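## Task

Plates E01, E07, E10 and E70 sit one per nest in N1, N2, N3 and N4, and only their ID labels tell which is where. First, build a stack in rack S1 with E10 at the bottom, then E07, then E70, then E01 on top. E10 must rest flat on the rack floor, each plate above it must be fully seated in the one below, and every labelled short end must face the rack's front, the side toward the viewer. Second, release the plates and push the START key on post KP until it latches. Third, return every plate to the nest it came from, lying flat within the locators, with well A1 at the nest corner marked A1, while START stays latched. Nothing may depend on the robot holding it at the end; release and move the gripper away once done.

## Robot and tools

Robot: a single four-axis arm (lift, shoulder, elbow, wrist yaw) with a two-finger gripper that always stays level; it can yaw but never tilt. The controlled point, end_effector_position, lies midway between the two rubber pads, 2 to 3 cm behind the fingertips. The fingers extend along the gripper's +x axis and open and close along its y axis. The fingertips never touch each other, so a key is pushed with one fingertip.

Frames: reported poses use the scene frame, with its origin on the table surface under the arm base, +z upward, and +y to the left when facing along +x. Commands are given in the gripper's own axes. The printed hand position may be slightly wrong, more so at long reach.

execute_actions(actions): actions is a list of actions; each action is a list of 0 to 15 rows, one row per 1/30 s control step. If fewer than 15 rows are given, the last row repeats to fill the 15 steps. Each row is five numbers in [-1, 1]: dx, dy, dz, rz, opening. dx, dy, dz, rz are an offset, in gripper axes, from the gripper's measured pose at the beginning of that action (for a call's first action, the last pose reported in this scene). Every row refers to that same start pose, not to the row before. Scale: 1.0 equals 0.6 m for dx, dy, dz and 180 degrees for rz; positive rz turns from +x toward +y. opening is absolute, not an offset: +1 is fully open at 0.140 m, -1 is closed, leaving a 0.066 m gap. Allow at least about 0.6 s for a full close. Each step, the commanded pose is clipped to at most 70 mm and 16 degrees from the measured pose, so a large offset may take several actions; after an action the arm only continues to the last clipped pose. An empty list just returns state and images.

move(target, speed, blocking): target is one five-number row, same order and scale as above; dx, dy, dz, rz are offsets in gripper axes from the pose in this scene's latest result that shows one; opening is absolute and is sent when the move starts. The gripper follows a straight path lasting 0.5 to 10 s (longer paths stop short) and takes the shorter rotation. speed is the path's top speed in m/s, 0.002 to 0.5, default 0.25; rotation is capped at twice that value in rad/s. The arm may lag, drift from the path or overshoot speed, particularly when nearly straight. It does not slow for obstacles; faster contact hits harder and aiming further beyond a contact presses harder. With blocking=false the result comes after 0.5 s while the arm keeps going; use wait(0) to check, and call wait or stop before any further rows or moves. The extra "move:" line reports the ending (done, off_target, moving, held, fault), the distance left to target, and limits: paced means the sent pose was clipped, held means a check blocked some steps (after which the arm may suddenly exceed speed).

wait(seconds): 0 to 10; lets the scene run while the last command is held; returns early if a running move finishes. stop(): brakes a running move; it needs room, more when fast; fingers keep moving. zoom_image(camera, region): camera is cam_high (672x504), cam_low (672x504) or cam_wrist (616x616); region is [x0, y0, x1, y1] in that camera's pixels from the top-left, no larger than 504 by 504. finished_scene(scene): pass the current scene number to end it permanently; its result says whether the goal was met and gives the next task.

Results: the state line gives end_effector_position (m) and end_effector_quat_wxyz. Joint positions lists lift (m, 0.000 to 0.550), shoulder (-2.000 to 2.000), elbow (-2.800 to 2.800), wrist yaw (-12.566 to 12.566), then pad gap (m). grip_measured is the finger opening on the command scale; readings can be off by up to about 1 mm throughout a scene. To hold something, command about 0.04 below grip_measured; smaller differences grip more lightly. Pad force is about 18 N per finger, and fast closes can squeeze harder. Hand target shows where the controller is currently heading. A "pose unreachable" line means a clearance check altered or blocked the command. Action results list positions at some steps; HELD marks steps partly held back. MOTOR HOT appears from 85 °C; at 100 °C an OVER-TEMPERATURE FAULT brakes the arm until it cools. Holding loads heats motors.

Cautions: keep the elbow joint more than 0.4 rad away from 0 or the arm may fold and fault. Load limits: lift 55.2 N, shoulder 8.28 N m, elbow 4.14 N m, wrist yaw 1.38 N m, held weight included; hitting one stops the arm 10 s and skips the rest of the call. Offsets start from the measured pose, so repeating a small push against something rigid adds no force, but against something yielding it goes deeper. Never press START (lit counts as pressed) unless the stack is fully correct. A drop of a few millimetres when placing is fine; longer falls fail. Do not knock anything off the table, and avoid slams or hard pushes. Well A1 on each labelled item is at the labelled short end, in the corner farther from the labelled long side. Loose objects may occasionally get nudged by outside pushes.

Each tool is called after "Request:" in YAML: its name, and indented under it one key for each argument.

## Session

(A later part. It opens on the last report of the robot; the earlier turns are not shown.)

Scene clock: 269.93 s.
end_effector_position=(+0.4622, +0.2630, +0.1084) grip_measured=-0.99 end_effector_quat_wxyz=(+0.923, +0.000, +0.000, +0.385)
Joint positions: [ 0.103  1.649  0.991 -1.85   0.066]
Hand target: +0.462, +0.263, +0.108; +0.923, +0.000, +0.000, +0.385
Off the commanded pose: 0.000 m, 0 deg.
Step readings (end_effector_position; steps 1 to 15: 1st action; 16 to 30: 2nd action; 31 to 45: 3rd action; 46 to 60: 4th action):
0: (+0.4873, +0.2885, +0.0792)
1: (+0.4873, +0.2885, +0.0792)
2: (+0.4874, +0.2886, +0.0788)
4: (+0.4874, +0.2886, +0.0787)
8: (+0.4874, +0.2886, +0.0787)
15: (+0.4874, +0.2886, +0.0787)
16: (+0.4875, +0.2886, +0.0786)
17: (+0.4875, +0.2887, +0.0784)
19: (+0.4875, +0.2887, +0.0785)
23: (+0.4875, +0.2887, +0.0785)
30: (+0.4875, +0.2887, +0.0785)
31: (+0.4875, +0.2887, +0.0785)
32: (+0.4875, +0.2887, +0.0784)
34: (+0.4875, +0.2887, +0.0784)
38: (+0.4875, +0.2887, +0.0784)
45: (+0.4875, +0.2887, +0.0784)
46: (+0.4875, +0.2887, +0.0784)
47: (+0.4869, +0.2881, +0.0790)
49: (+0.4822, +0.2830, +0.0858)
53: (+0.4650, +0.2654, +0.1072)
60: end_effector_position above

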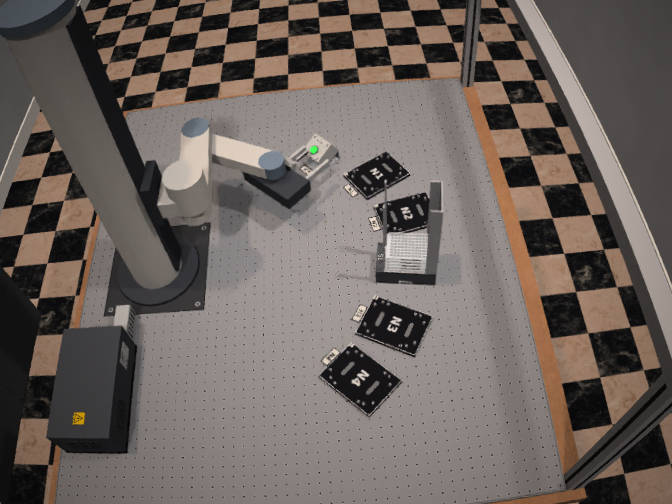

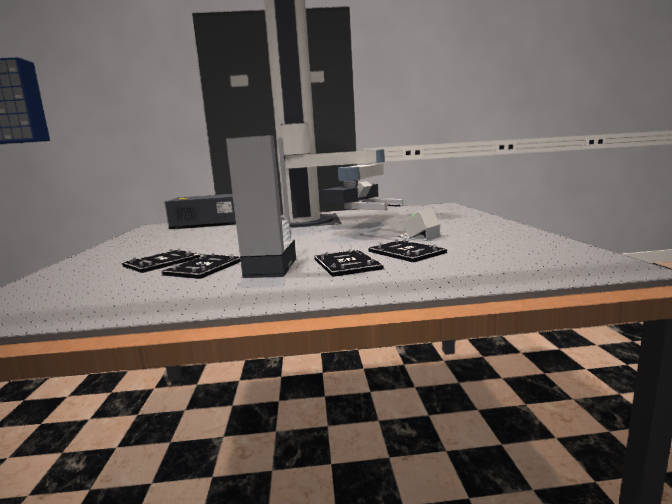

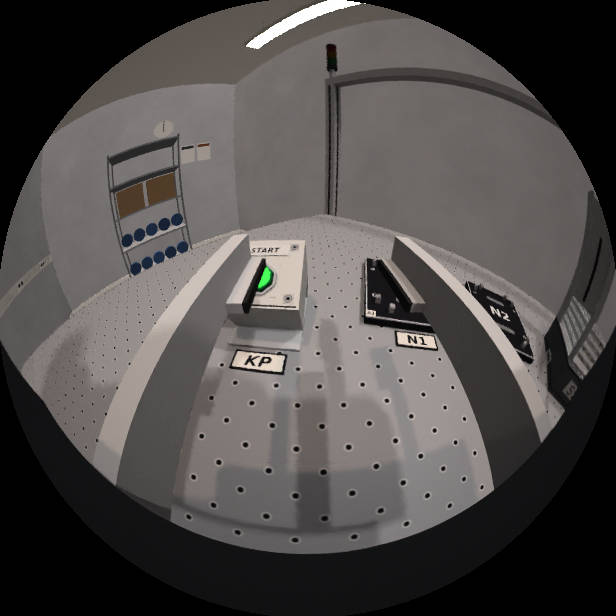

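Request:
execute_actions:
  actions:
    - [[0.0004,0.0004,0,0,-0.44]]
    - [[0,0,0,0,-0.47],[0,0,0,0,-0.48],[0,0,0,0,-0.5],[0,0,0,0,-0.5],[0,0,0,0,-0.53]]

Request:
move:
  target: [0,0,0.366,0,-0.53]

Request:
move:
  target: [-0.0225,0.3036,0,0.1192,-0.53]
  speed: 0.3

Request:
move:
  target: [0,0,-0.48,0,-0.53]
  speed: 0.3

Request:
move:
  target: [0,0,-0.0198,0,-0.53]
  speed: 0.02

Request:
move:
  target: [0,0,0,0,0.1]

Request:
move:
  target: [-0.27,0,0.112,0,0.1]

Request:
move:
  target: [-0.0718,-0.192,0,-0.1192,0.1]

Request:
move:
  target: [0.27,0,0,0,0.1]

Scene clock: 291.80 s.
end_effector_position=(+0.7032, -0.0761, +0.1110) grip_measured=-0.48 end_effector_quat_wxyz=(+0.997, +0.000, +0.000, -0.077)
Joint positions: [ 0.106  0.509  1.712 -2.376  0.085]
Hand target: +0.703, -0.076, +0.111; +0.997, +0.000, +0.000, -0.077
Off the commanded pose: 0.000 m, 0 deg.
Step readings (end_effector_position; steps 1 to 15: 1st action; 16 to 30: 2nd action):
0: (+0.7029, -0.0763, +0.1110)
1: (+0.7029, -0.0763, +0.1110)
2: (+0.7031, -0.0761, +0.1110)
4: (+0.7032, -0.0761, +0.1110)
8: (+0.7032, -0.0761, +0.1110)
15: (+0.7032, -0.0761, +0.1110)
16: (+0.7032, -0.0761, +0.1110)
17: (+0.7032, -0.0761, +0.1110)
19: (+0.7032, -0.0761, +0.1110)
23: (+0.7032, -0.0761, +0.1110)
30: end_effector_position above

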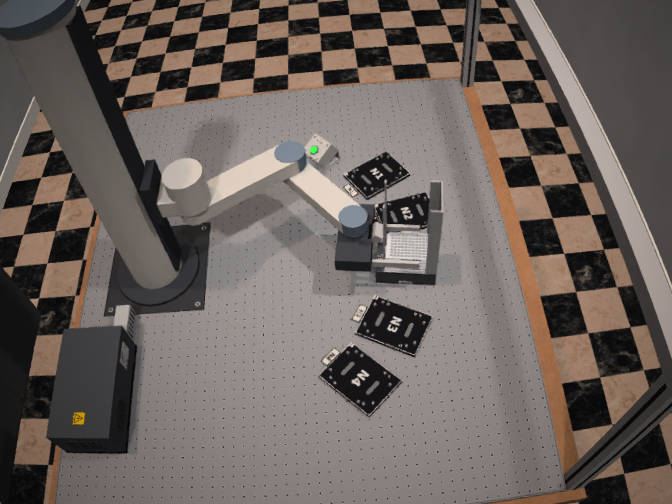

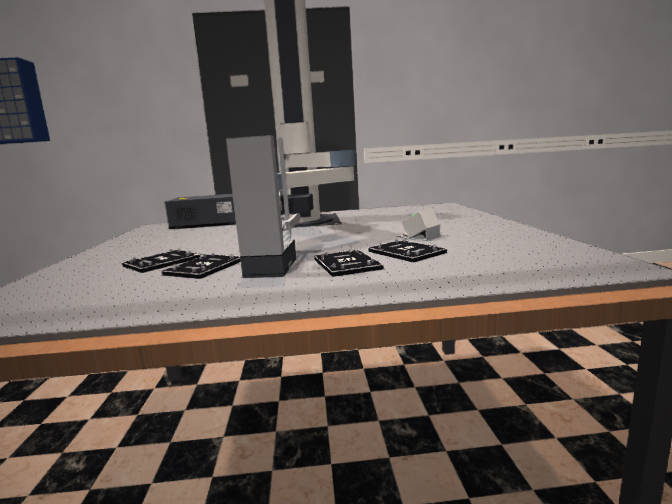

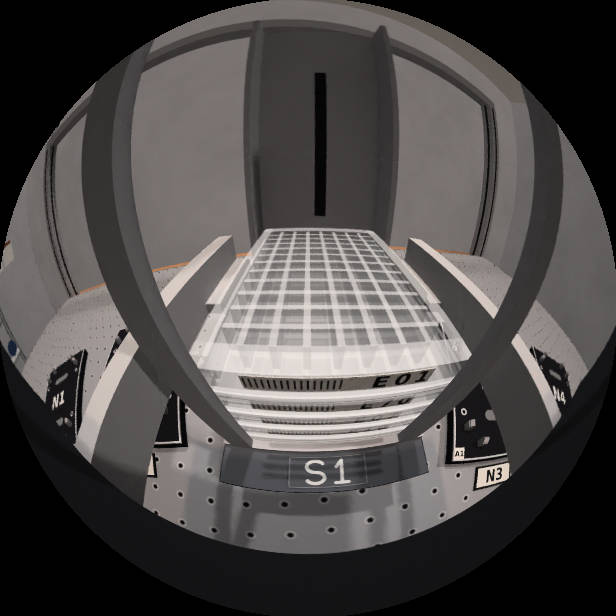

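Scene clock: 293.10 s.
end_effector_position=(+0.7032, -0.0761, +0.3306) grip_measured=-0.48 end_effector_quat_wxyz=(+0.997, +0.000, +0.000, -0.077)
Joint positions: [ 0.326  0.509  1.712 -2.376  0.085]
Hand target: +0.703, -0.076, +0.331; +0.997, +0.000, +0.000, -0.077
Off the commanded pose: 0.000 m, 0 deg.
move: done

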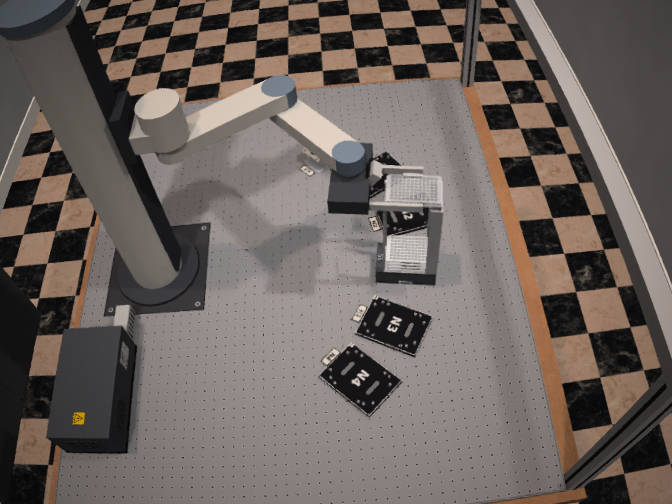

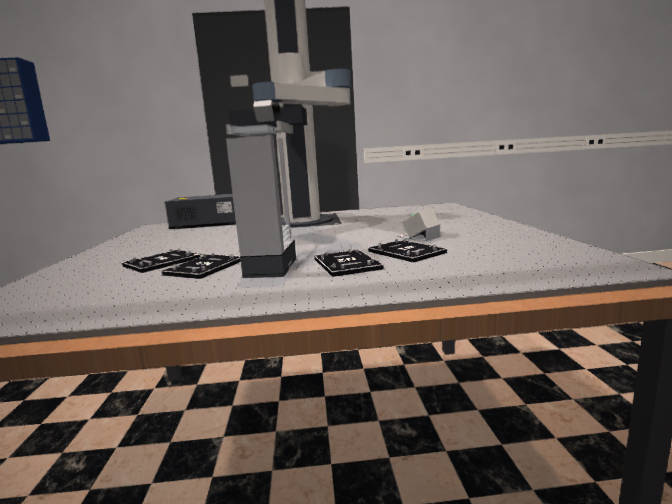

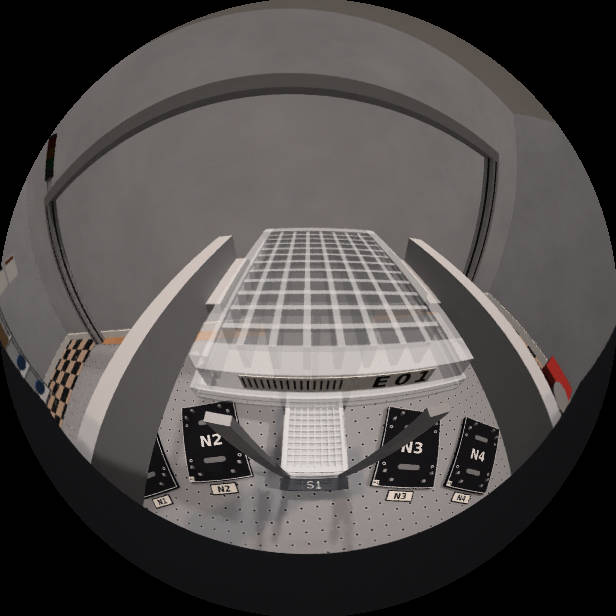

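Scene clock: 294.10 s.
end_effector_position=(+0.7179, +0.1062, +0.3306) grip_measured=-0.48 end_effector_quat_wxyz=(+0.994, +0.000, +0.000, +0.110)
Joint positions: [ 0.326  0.779  1.832 -2.391  0.085]
Hand target: +0.718, +0.106, +0.331; +0.994, +0.000, +0.000, +0.110
Off the commanded pose: 0.000 m, 0 deg.
move: done

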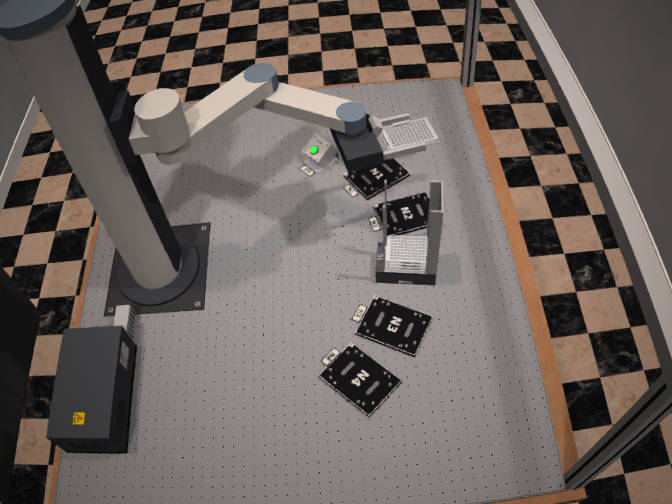

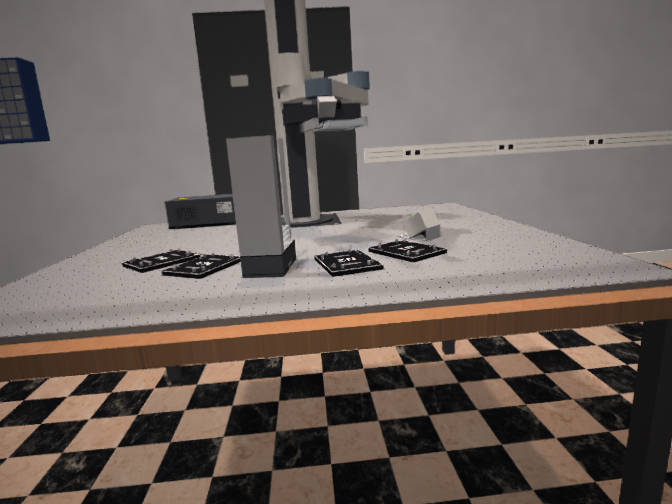

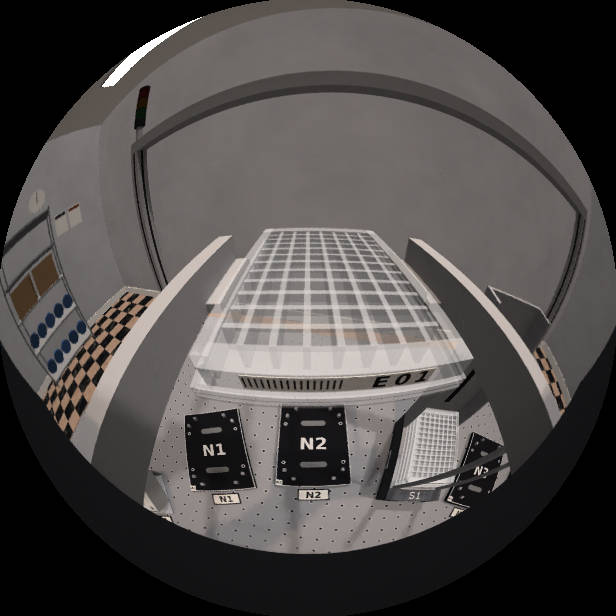

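Scene clock: 295.53 s.
end_effector_position=(+0.7179, +0.1062, +0.0426) grip_measured=-0.48 end_effector_quat_wxyz=(+0.994, +0.000, +0.000, +0.110)
Joint positions: [ 0.038  0.779  1.832 -2.391  0.085]
Hand target: +0.718, +0.106, +0.043; +0.994, +0.000, +0.000, +0.110
Off the commanded pose: 0.000 m, 0 deg.
move: done

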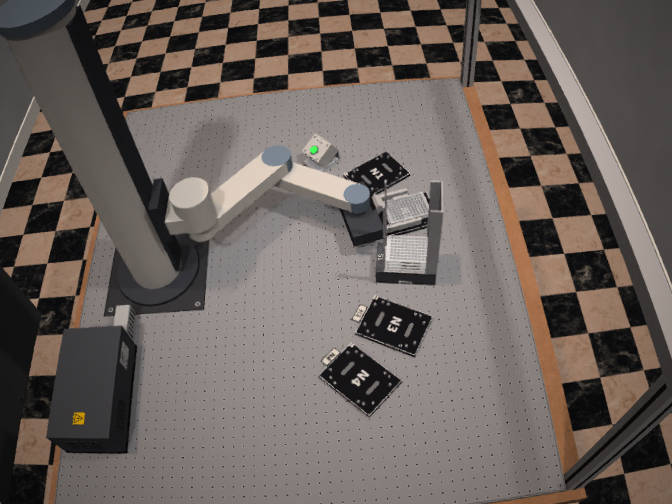

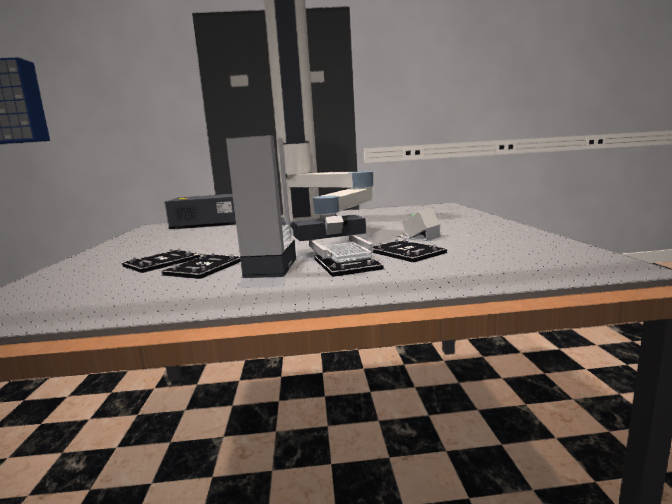

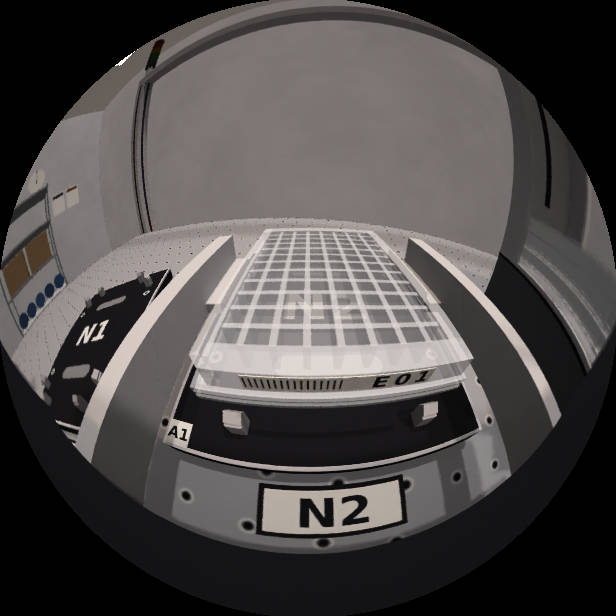

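Scene clock: 296.37 s.
end_effector_position=(+0.7179, +0.1062, +0.0306) grip_measured=-0.48 end_effector_quat_wxyz=(+0.994, +0.000, +0.000, +0.110)
Joint positions: [ 0.026  0.779  1.832 -2.391  0.085]
Hand target: +0.718, +0.106, +0.031; +0.994, +0.000, +0.000, +0.110
Off the commanded pose: 0.000 m, 0 deg.
move: done

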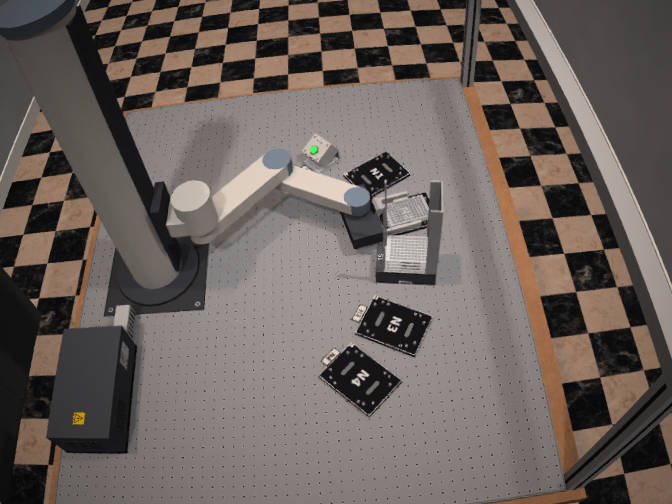

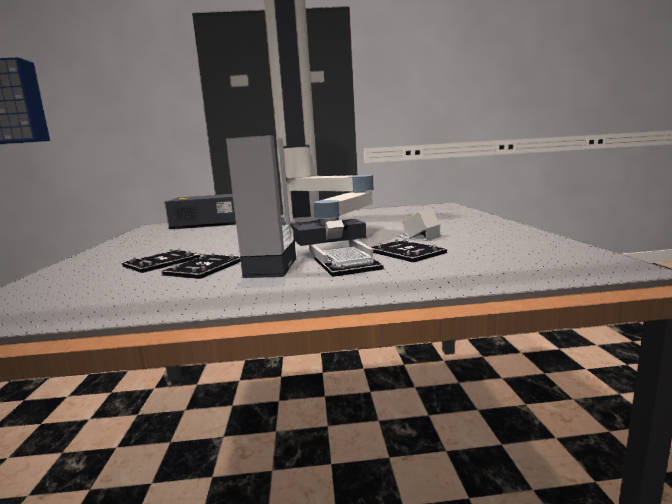

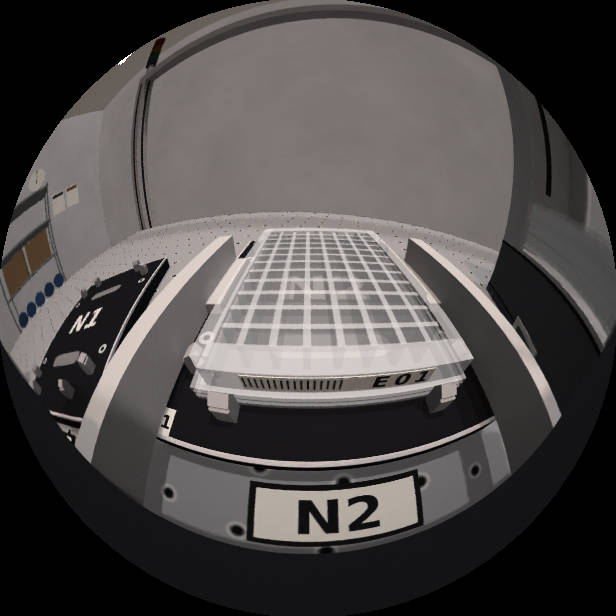

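Scene clock: 296.87 s.
end_effector_position=(+0.7179, +0.1062, +0.0306) grip_measured=+0.10 end_effector_quat_wxyz=(+0.994, +0.000, +0.000, +0.110)
Joint positions: [ 0.026  0.779  1.832 -2.391  0.107]
Hand target: +0.718, +0.106, +0.031; +0.994, +0.000, +0.000, +0.110
Off the commanded pose: 0.000 m, 0 deg.
move: done

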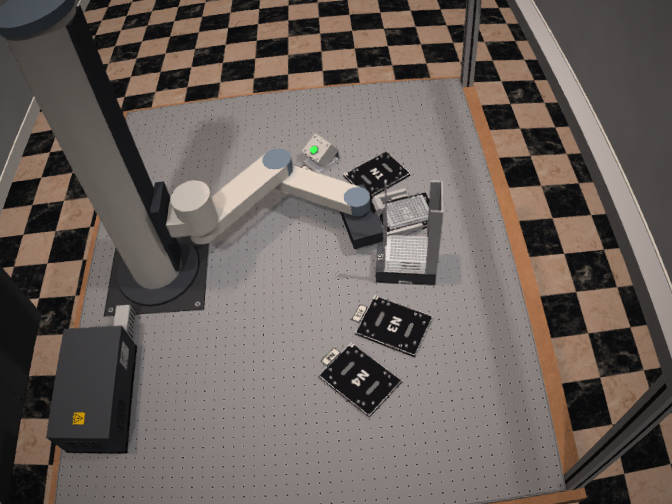

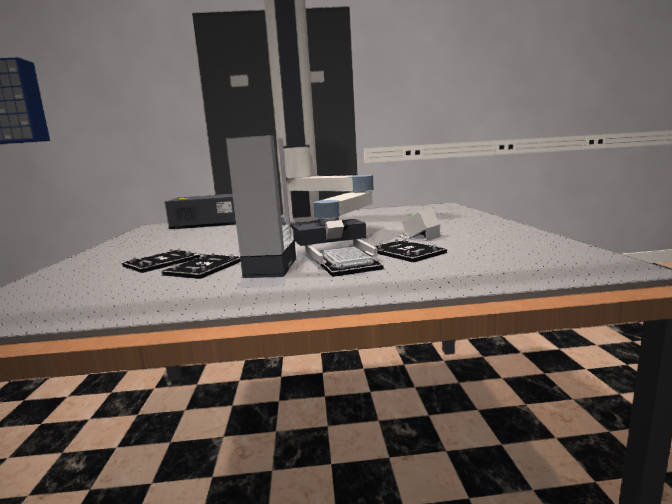

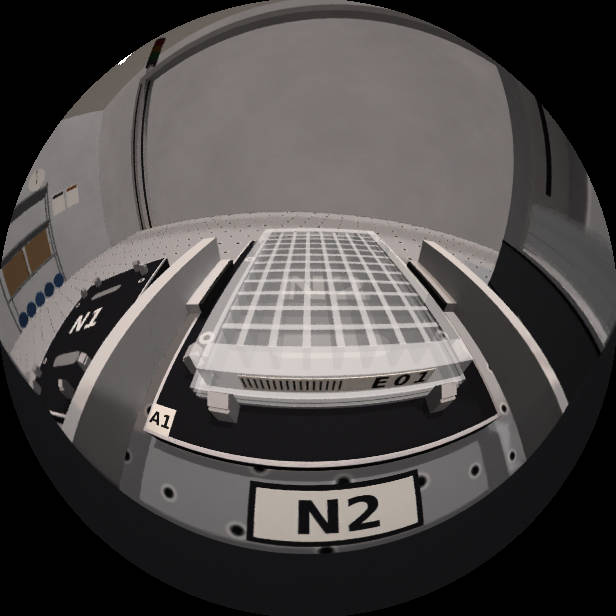

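Scene clock: 297.97 s.
end_effector_position=(+0.5598, +0.0707, +0.0979) grip_measured=+0.10 end_effector_quat_wxyz=(+0.994, +0.000, +0.000, +0.110)
Joint positions: [ 0.093  1.092  0.998 -1.87   0.107]
Hand target: +0.560, +0.071, +0.098; +0.994, +0.000, +0.000, +0.110
Off the commanded pose: 0.000 m, 0 deg.
move: done

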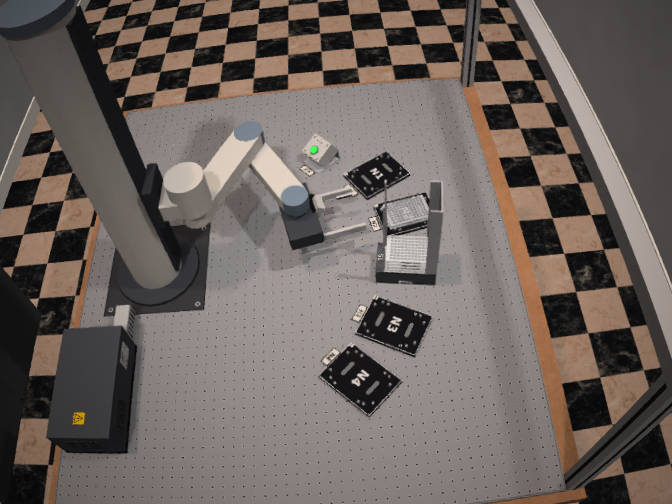

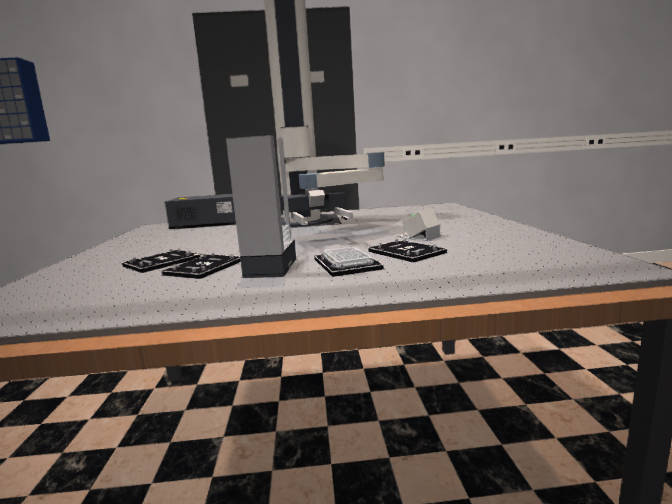

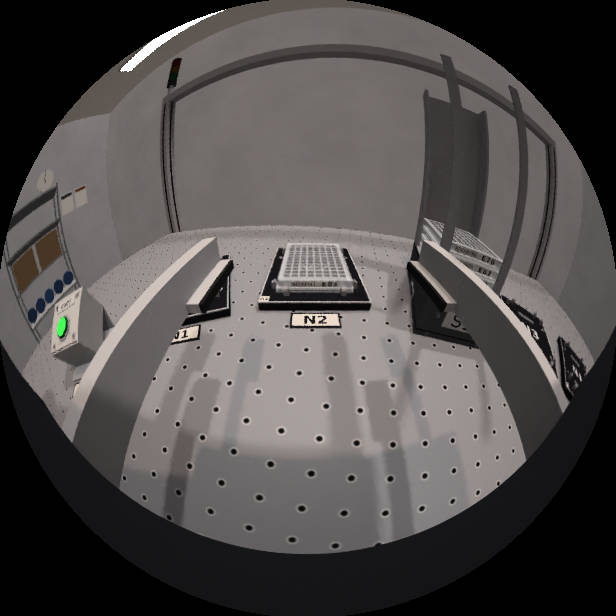

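Scene clock: 299.07 s.
end_effector_position=(+0.5428, -0.0512, +0.0979) grip_measured=+0.10 end_effector_quat_wxyz=(+0.997, +0.000, +0.000, -0.077)
Joint positions: [ 0.093  0.831  0.91  -1.896  0.107]
Hand target: +0.543, -0.051, +0.098; +0.997, +0.000, +0.000, -0.077
Off the commanded pose: 0.000 m, 0 deg.
move: done

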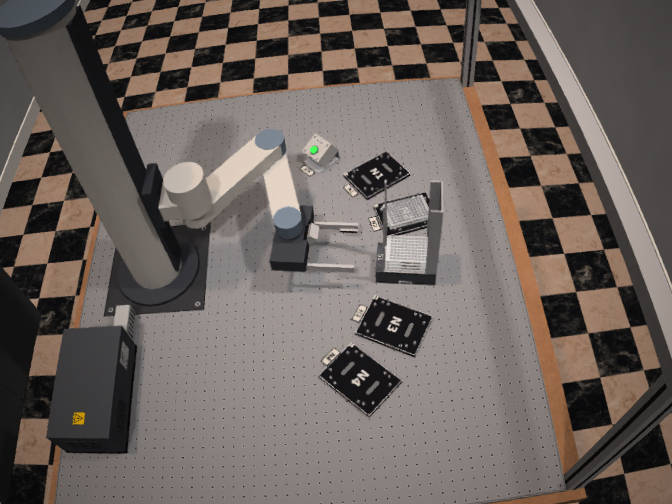

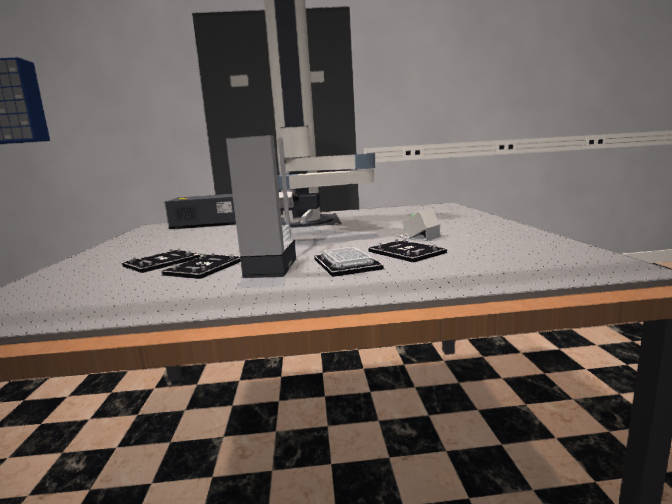

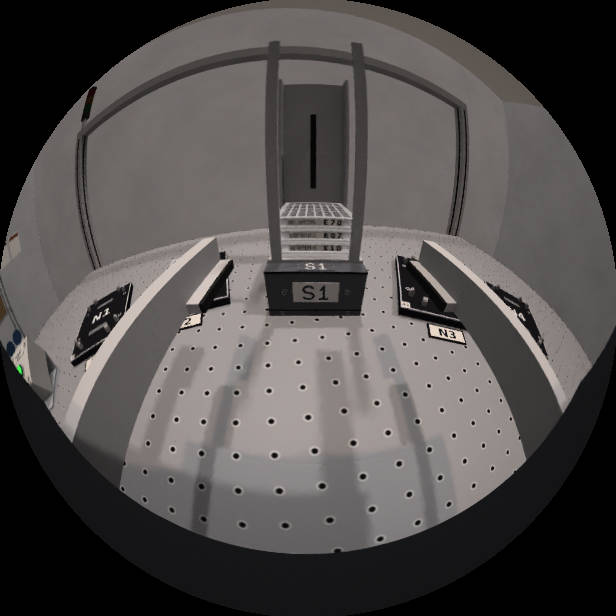

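Scene clock: 300.17 s.
end_effector_position=(+0.7029, -0.0762, +0.0979) grip_measured=+0.10 end_effector_quat_wxyz=(+0.997, +0.000, +0.000, -0.077)
Joint positions: [ 0.093  0.509  1.711 -2.374  0.107]
Hand target: +0.703, -0.076, +0.098; +0.997, +0.000, +0.000, -0.077
Off the commanded pose: 0.000 m, 0 deg.
move: done

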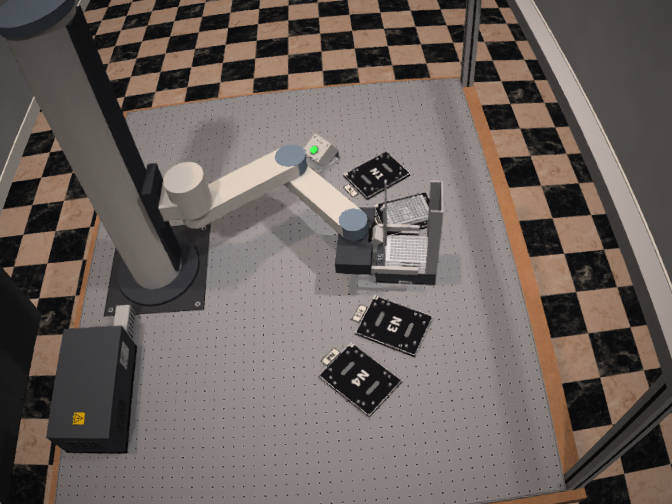

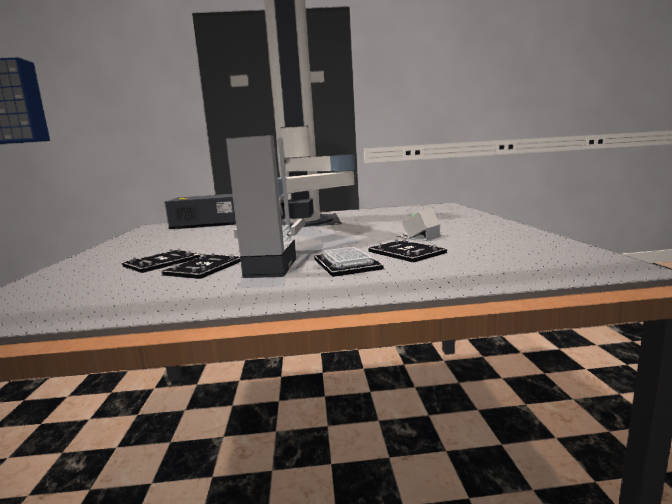

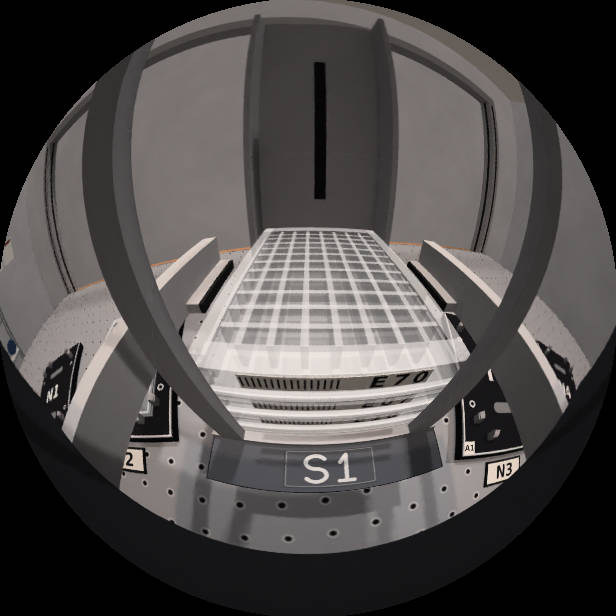

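Request:
execute_actions:
  actions:
    - [[0,0,0,0,-0.44]]
    - [[0,0,0,0,-0.47],[0,0,0,0,-0.48],[0,0,0,0,-0.5],[0,0,0,0,-0.5],[0,0,0,0,-0.53]]

Request:
move:
  target: [0,0,0.3877,0,-0.53]
  speed: 0.2

Request:
move:
  target: [-0.0562,-0.2922,0,-0.108,-0.53]
  speed: 0.3

Request:
move:
  target: [0,0,-0.48,0,-0.53]
  speed: 0.3

Scene clock: 325.97 s.
end_effector_position=(+0.7029, -0.0762, +0.0979) grip_measured=-0.48 end_effector_quat_wxyz=(+0.997, +0.000, +0.000, -0.077)
Joint positions: [ 0.093  0.509  1.711 -2.374  0.085]
Hand target: +0.703, -0.076, +0.098; +0.997, +0.000, +0.000, -0.077
Off the commanded pose: 0.000 m, 0 deg.
Step readings (end_effector_position; steps 1 to 15: 1st action; 16 to 30: 2nd action):
0: (+0.7029, -0.0762, +0.0979)
1: (+0.7029, -0.0762, +0.0979)
2: (+0.7029, -0.0762, +0.0979)
4: (+0.7029, -0.0762, +0.0979)
8: (+0.7029, -0.0762, +0.0979)
15: (+0.7029, -0.0762, +0.0979)
16: (+0.7029, -0.0762, +0.0979)
17: (+0.7029, -0.0762, +0.0979)
19: (+0.7029, -0.0762, +0.0979)
23: (+0.7029, -0.0762, +0.0979)
30: end_effector_position above

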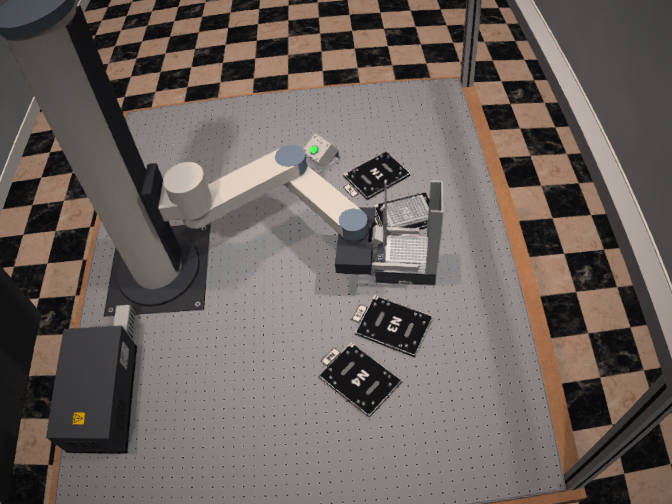

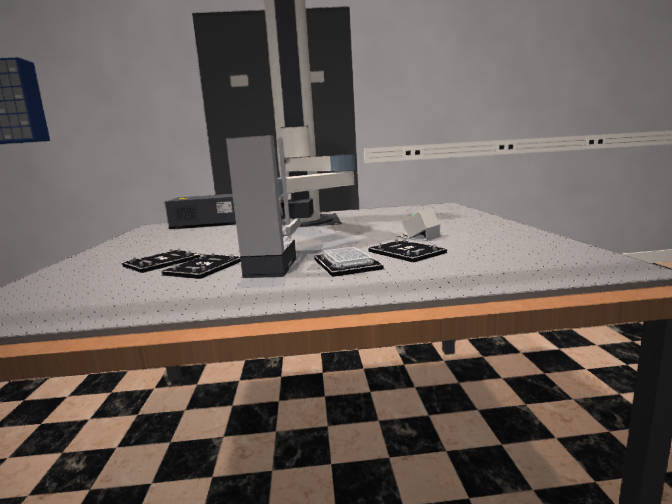

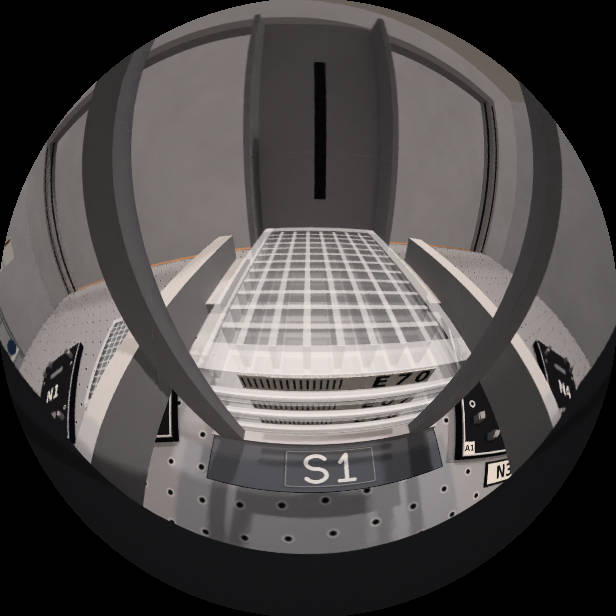

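Scene clock: 327.53 s.
end_effector_position=(+0.7029, -0.0762, +0.3305) grip_measured=-0.48 end_effector_quat_wxyz=(+0.997, +0.000, +0.000, -0.077)
Joint positions: [ 0.326  0.509  1.711 -2.374  0.085]
Hand target: +0.703, -0.076, +0.331; +0.997, +0.000, +0.000, -0.077
Off the commanded pose: 0.000 m, 0 deg.
move: done

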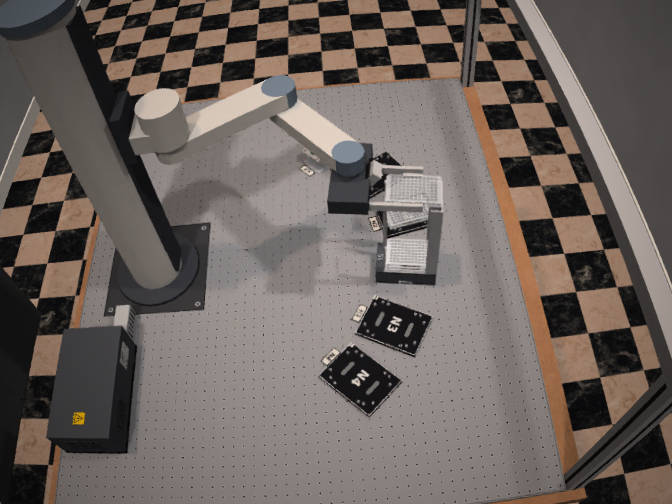

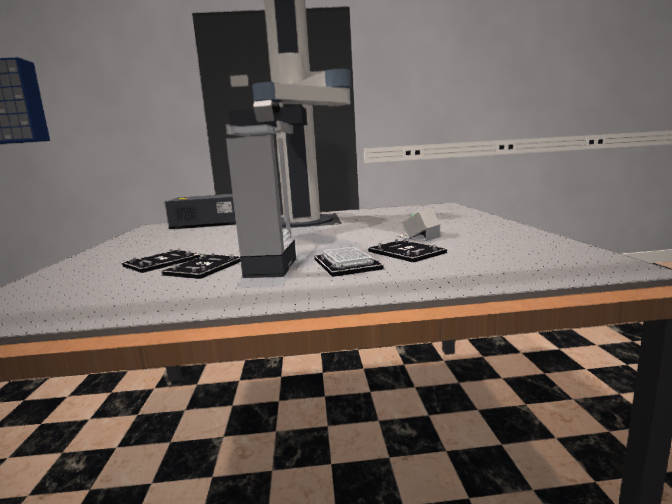

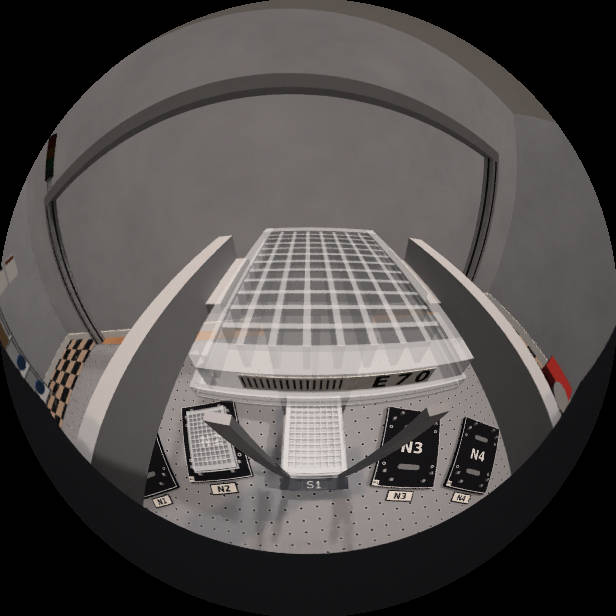

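Scene clock: 328.53 s.
end_effector_position=(+0.6425, -0.2444, +0.3305) grip_measured=-0.48 end_effector_quat_wxyz=(+0.970, +0.000, +0.000, -0.244)
Joint positions: [ 0.326  0.186  1.677 -2.356  0.085]
Hand target: +0.643, -0.244, +0.331; +0.970, +0.000, +0.000, -0.244
Off the commanded pose: 0.000 m, 0 deg.
move: done

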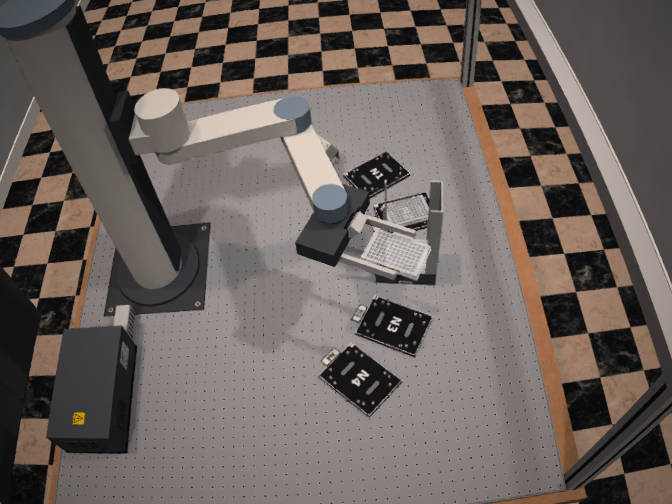

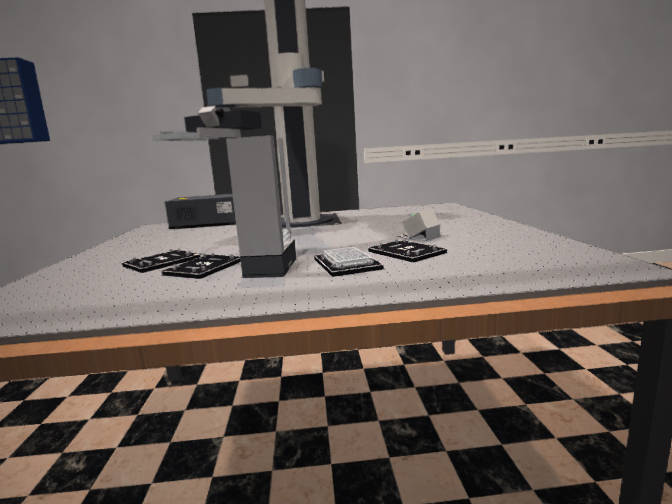

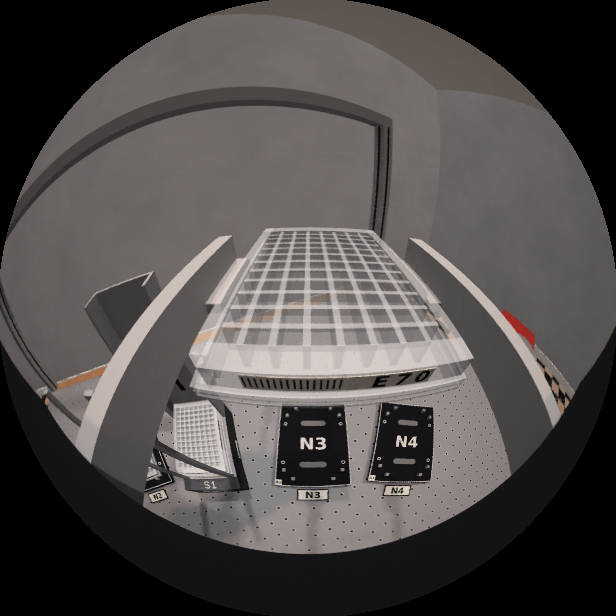

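Scene clock: 329.97 s.
end_effector_position=(+0.6425, -0.2444, +0.0425) grip_measured=-0.48 end_effector_quat_wxyz=(+0.970, +0.000, +0.000, -0.244)
Joint positions: [ 0.037  0.186  1.676 -2.356  0.085]
Hand target: +0.642, -0.244, +0.043; +0.970, +0.000, +0.000, -0.244
Off the commanded pose: 0.000 m, 0 deg.
move: done

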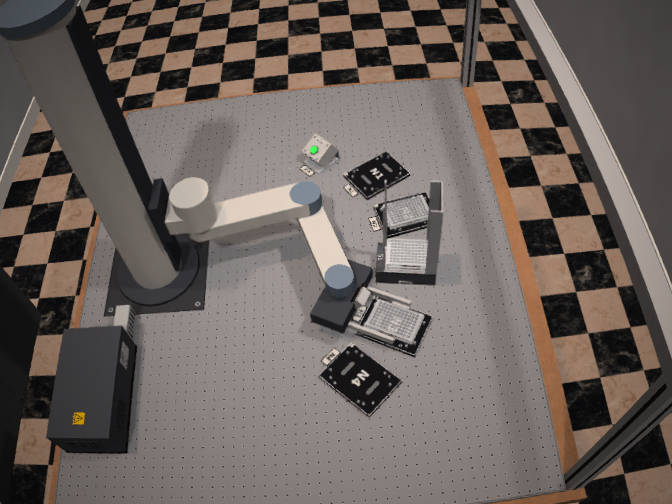

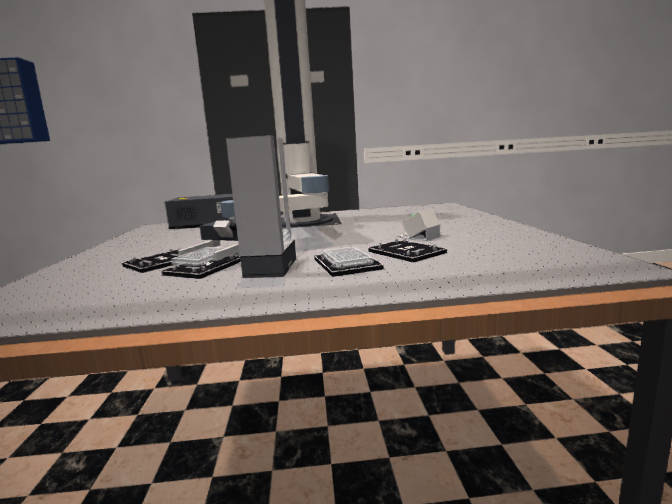

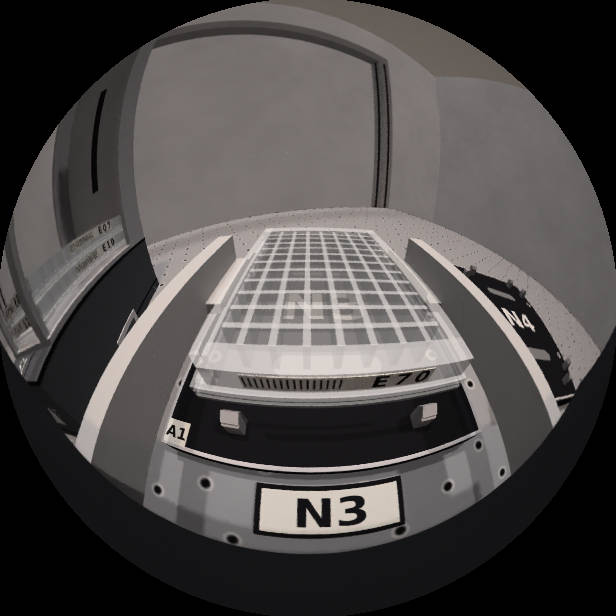

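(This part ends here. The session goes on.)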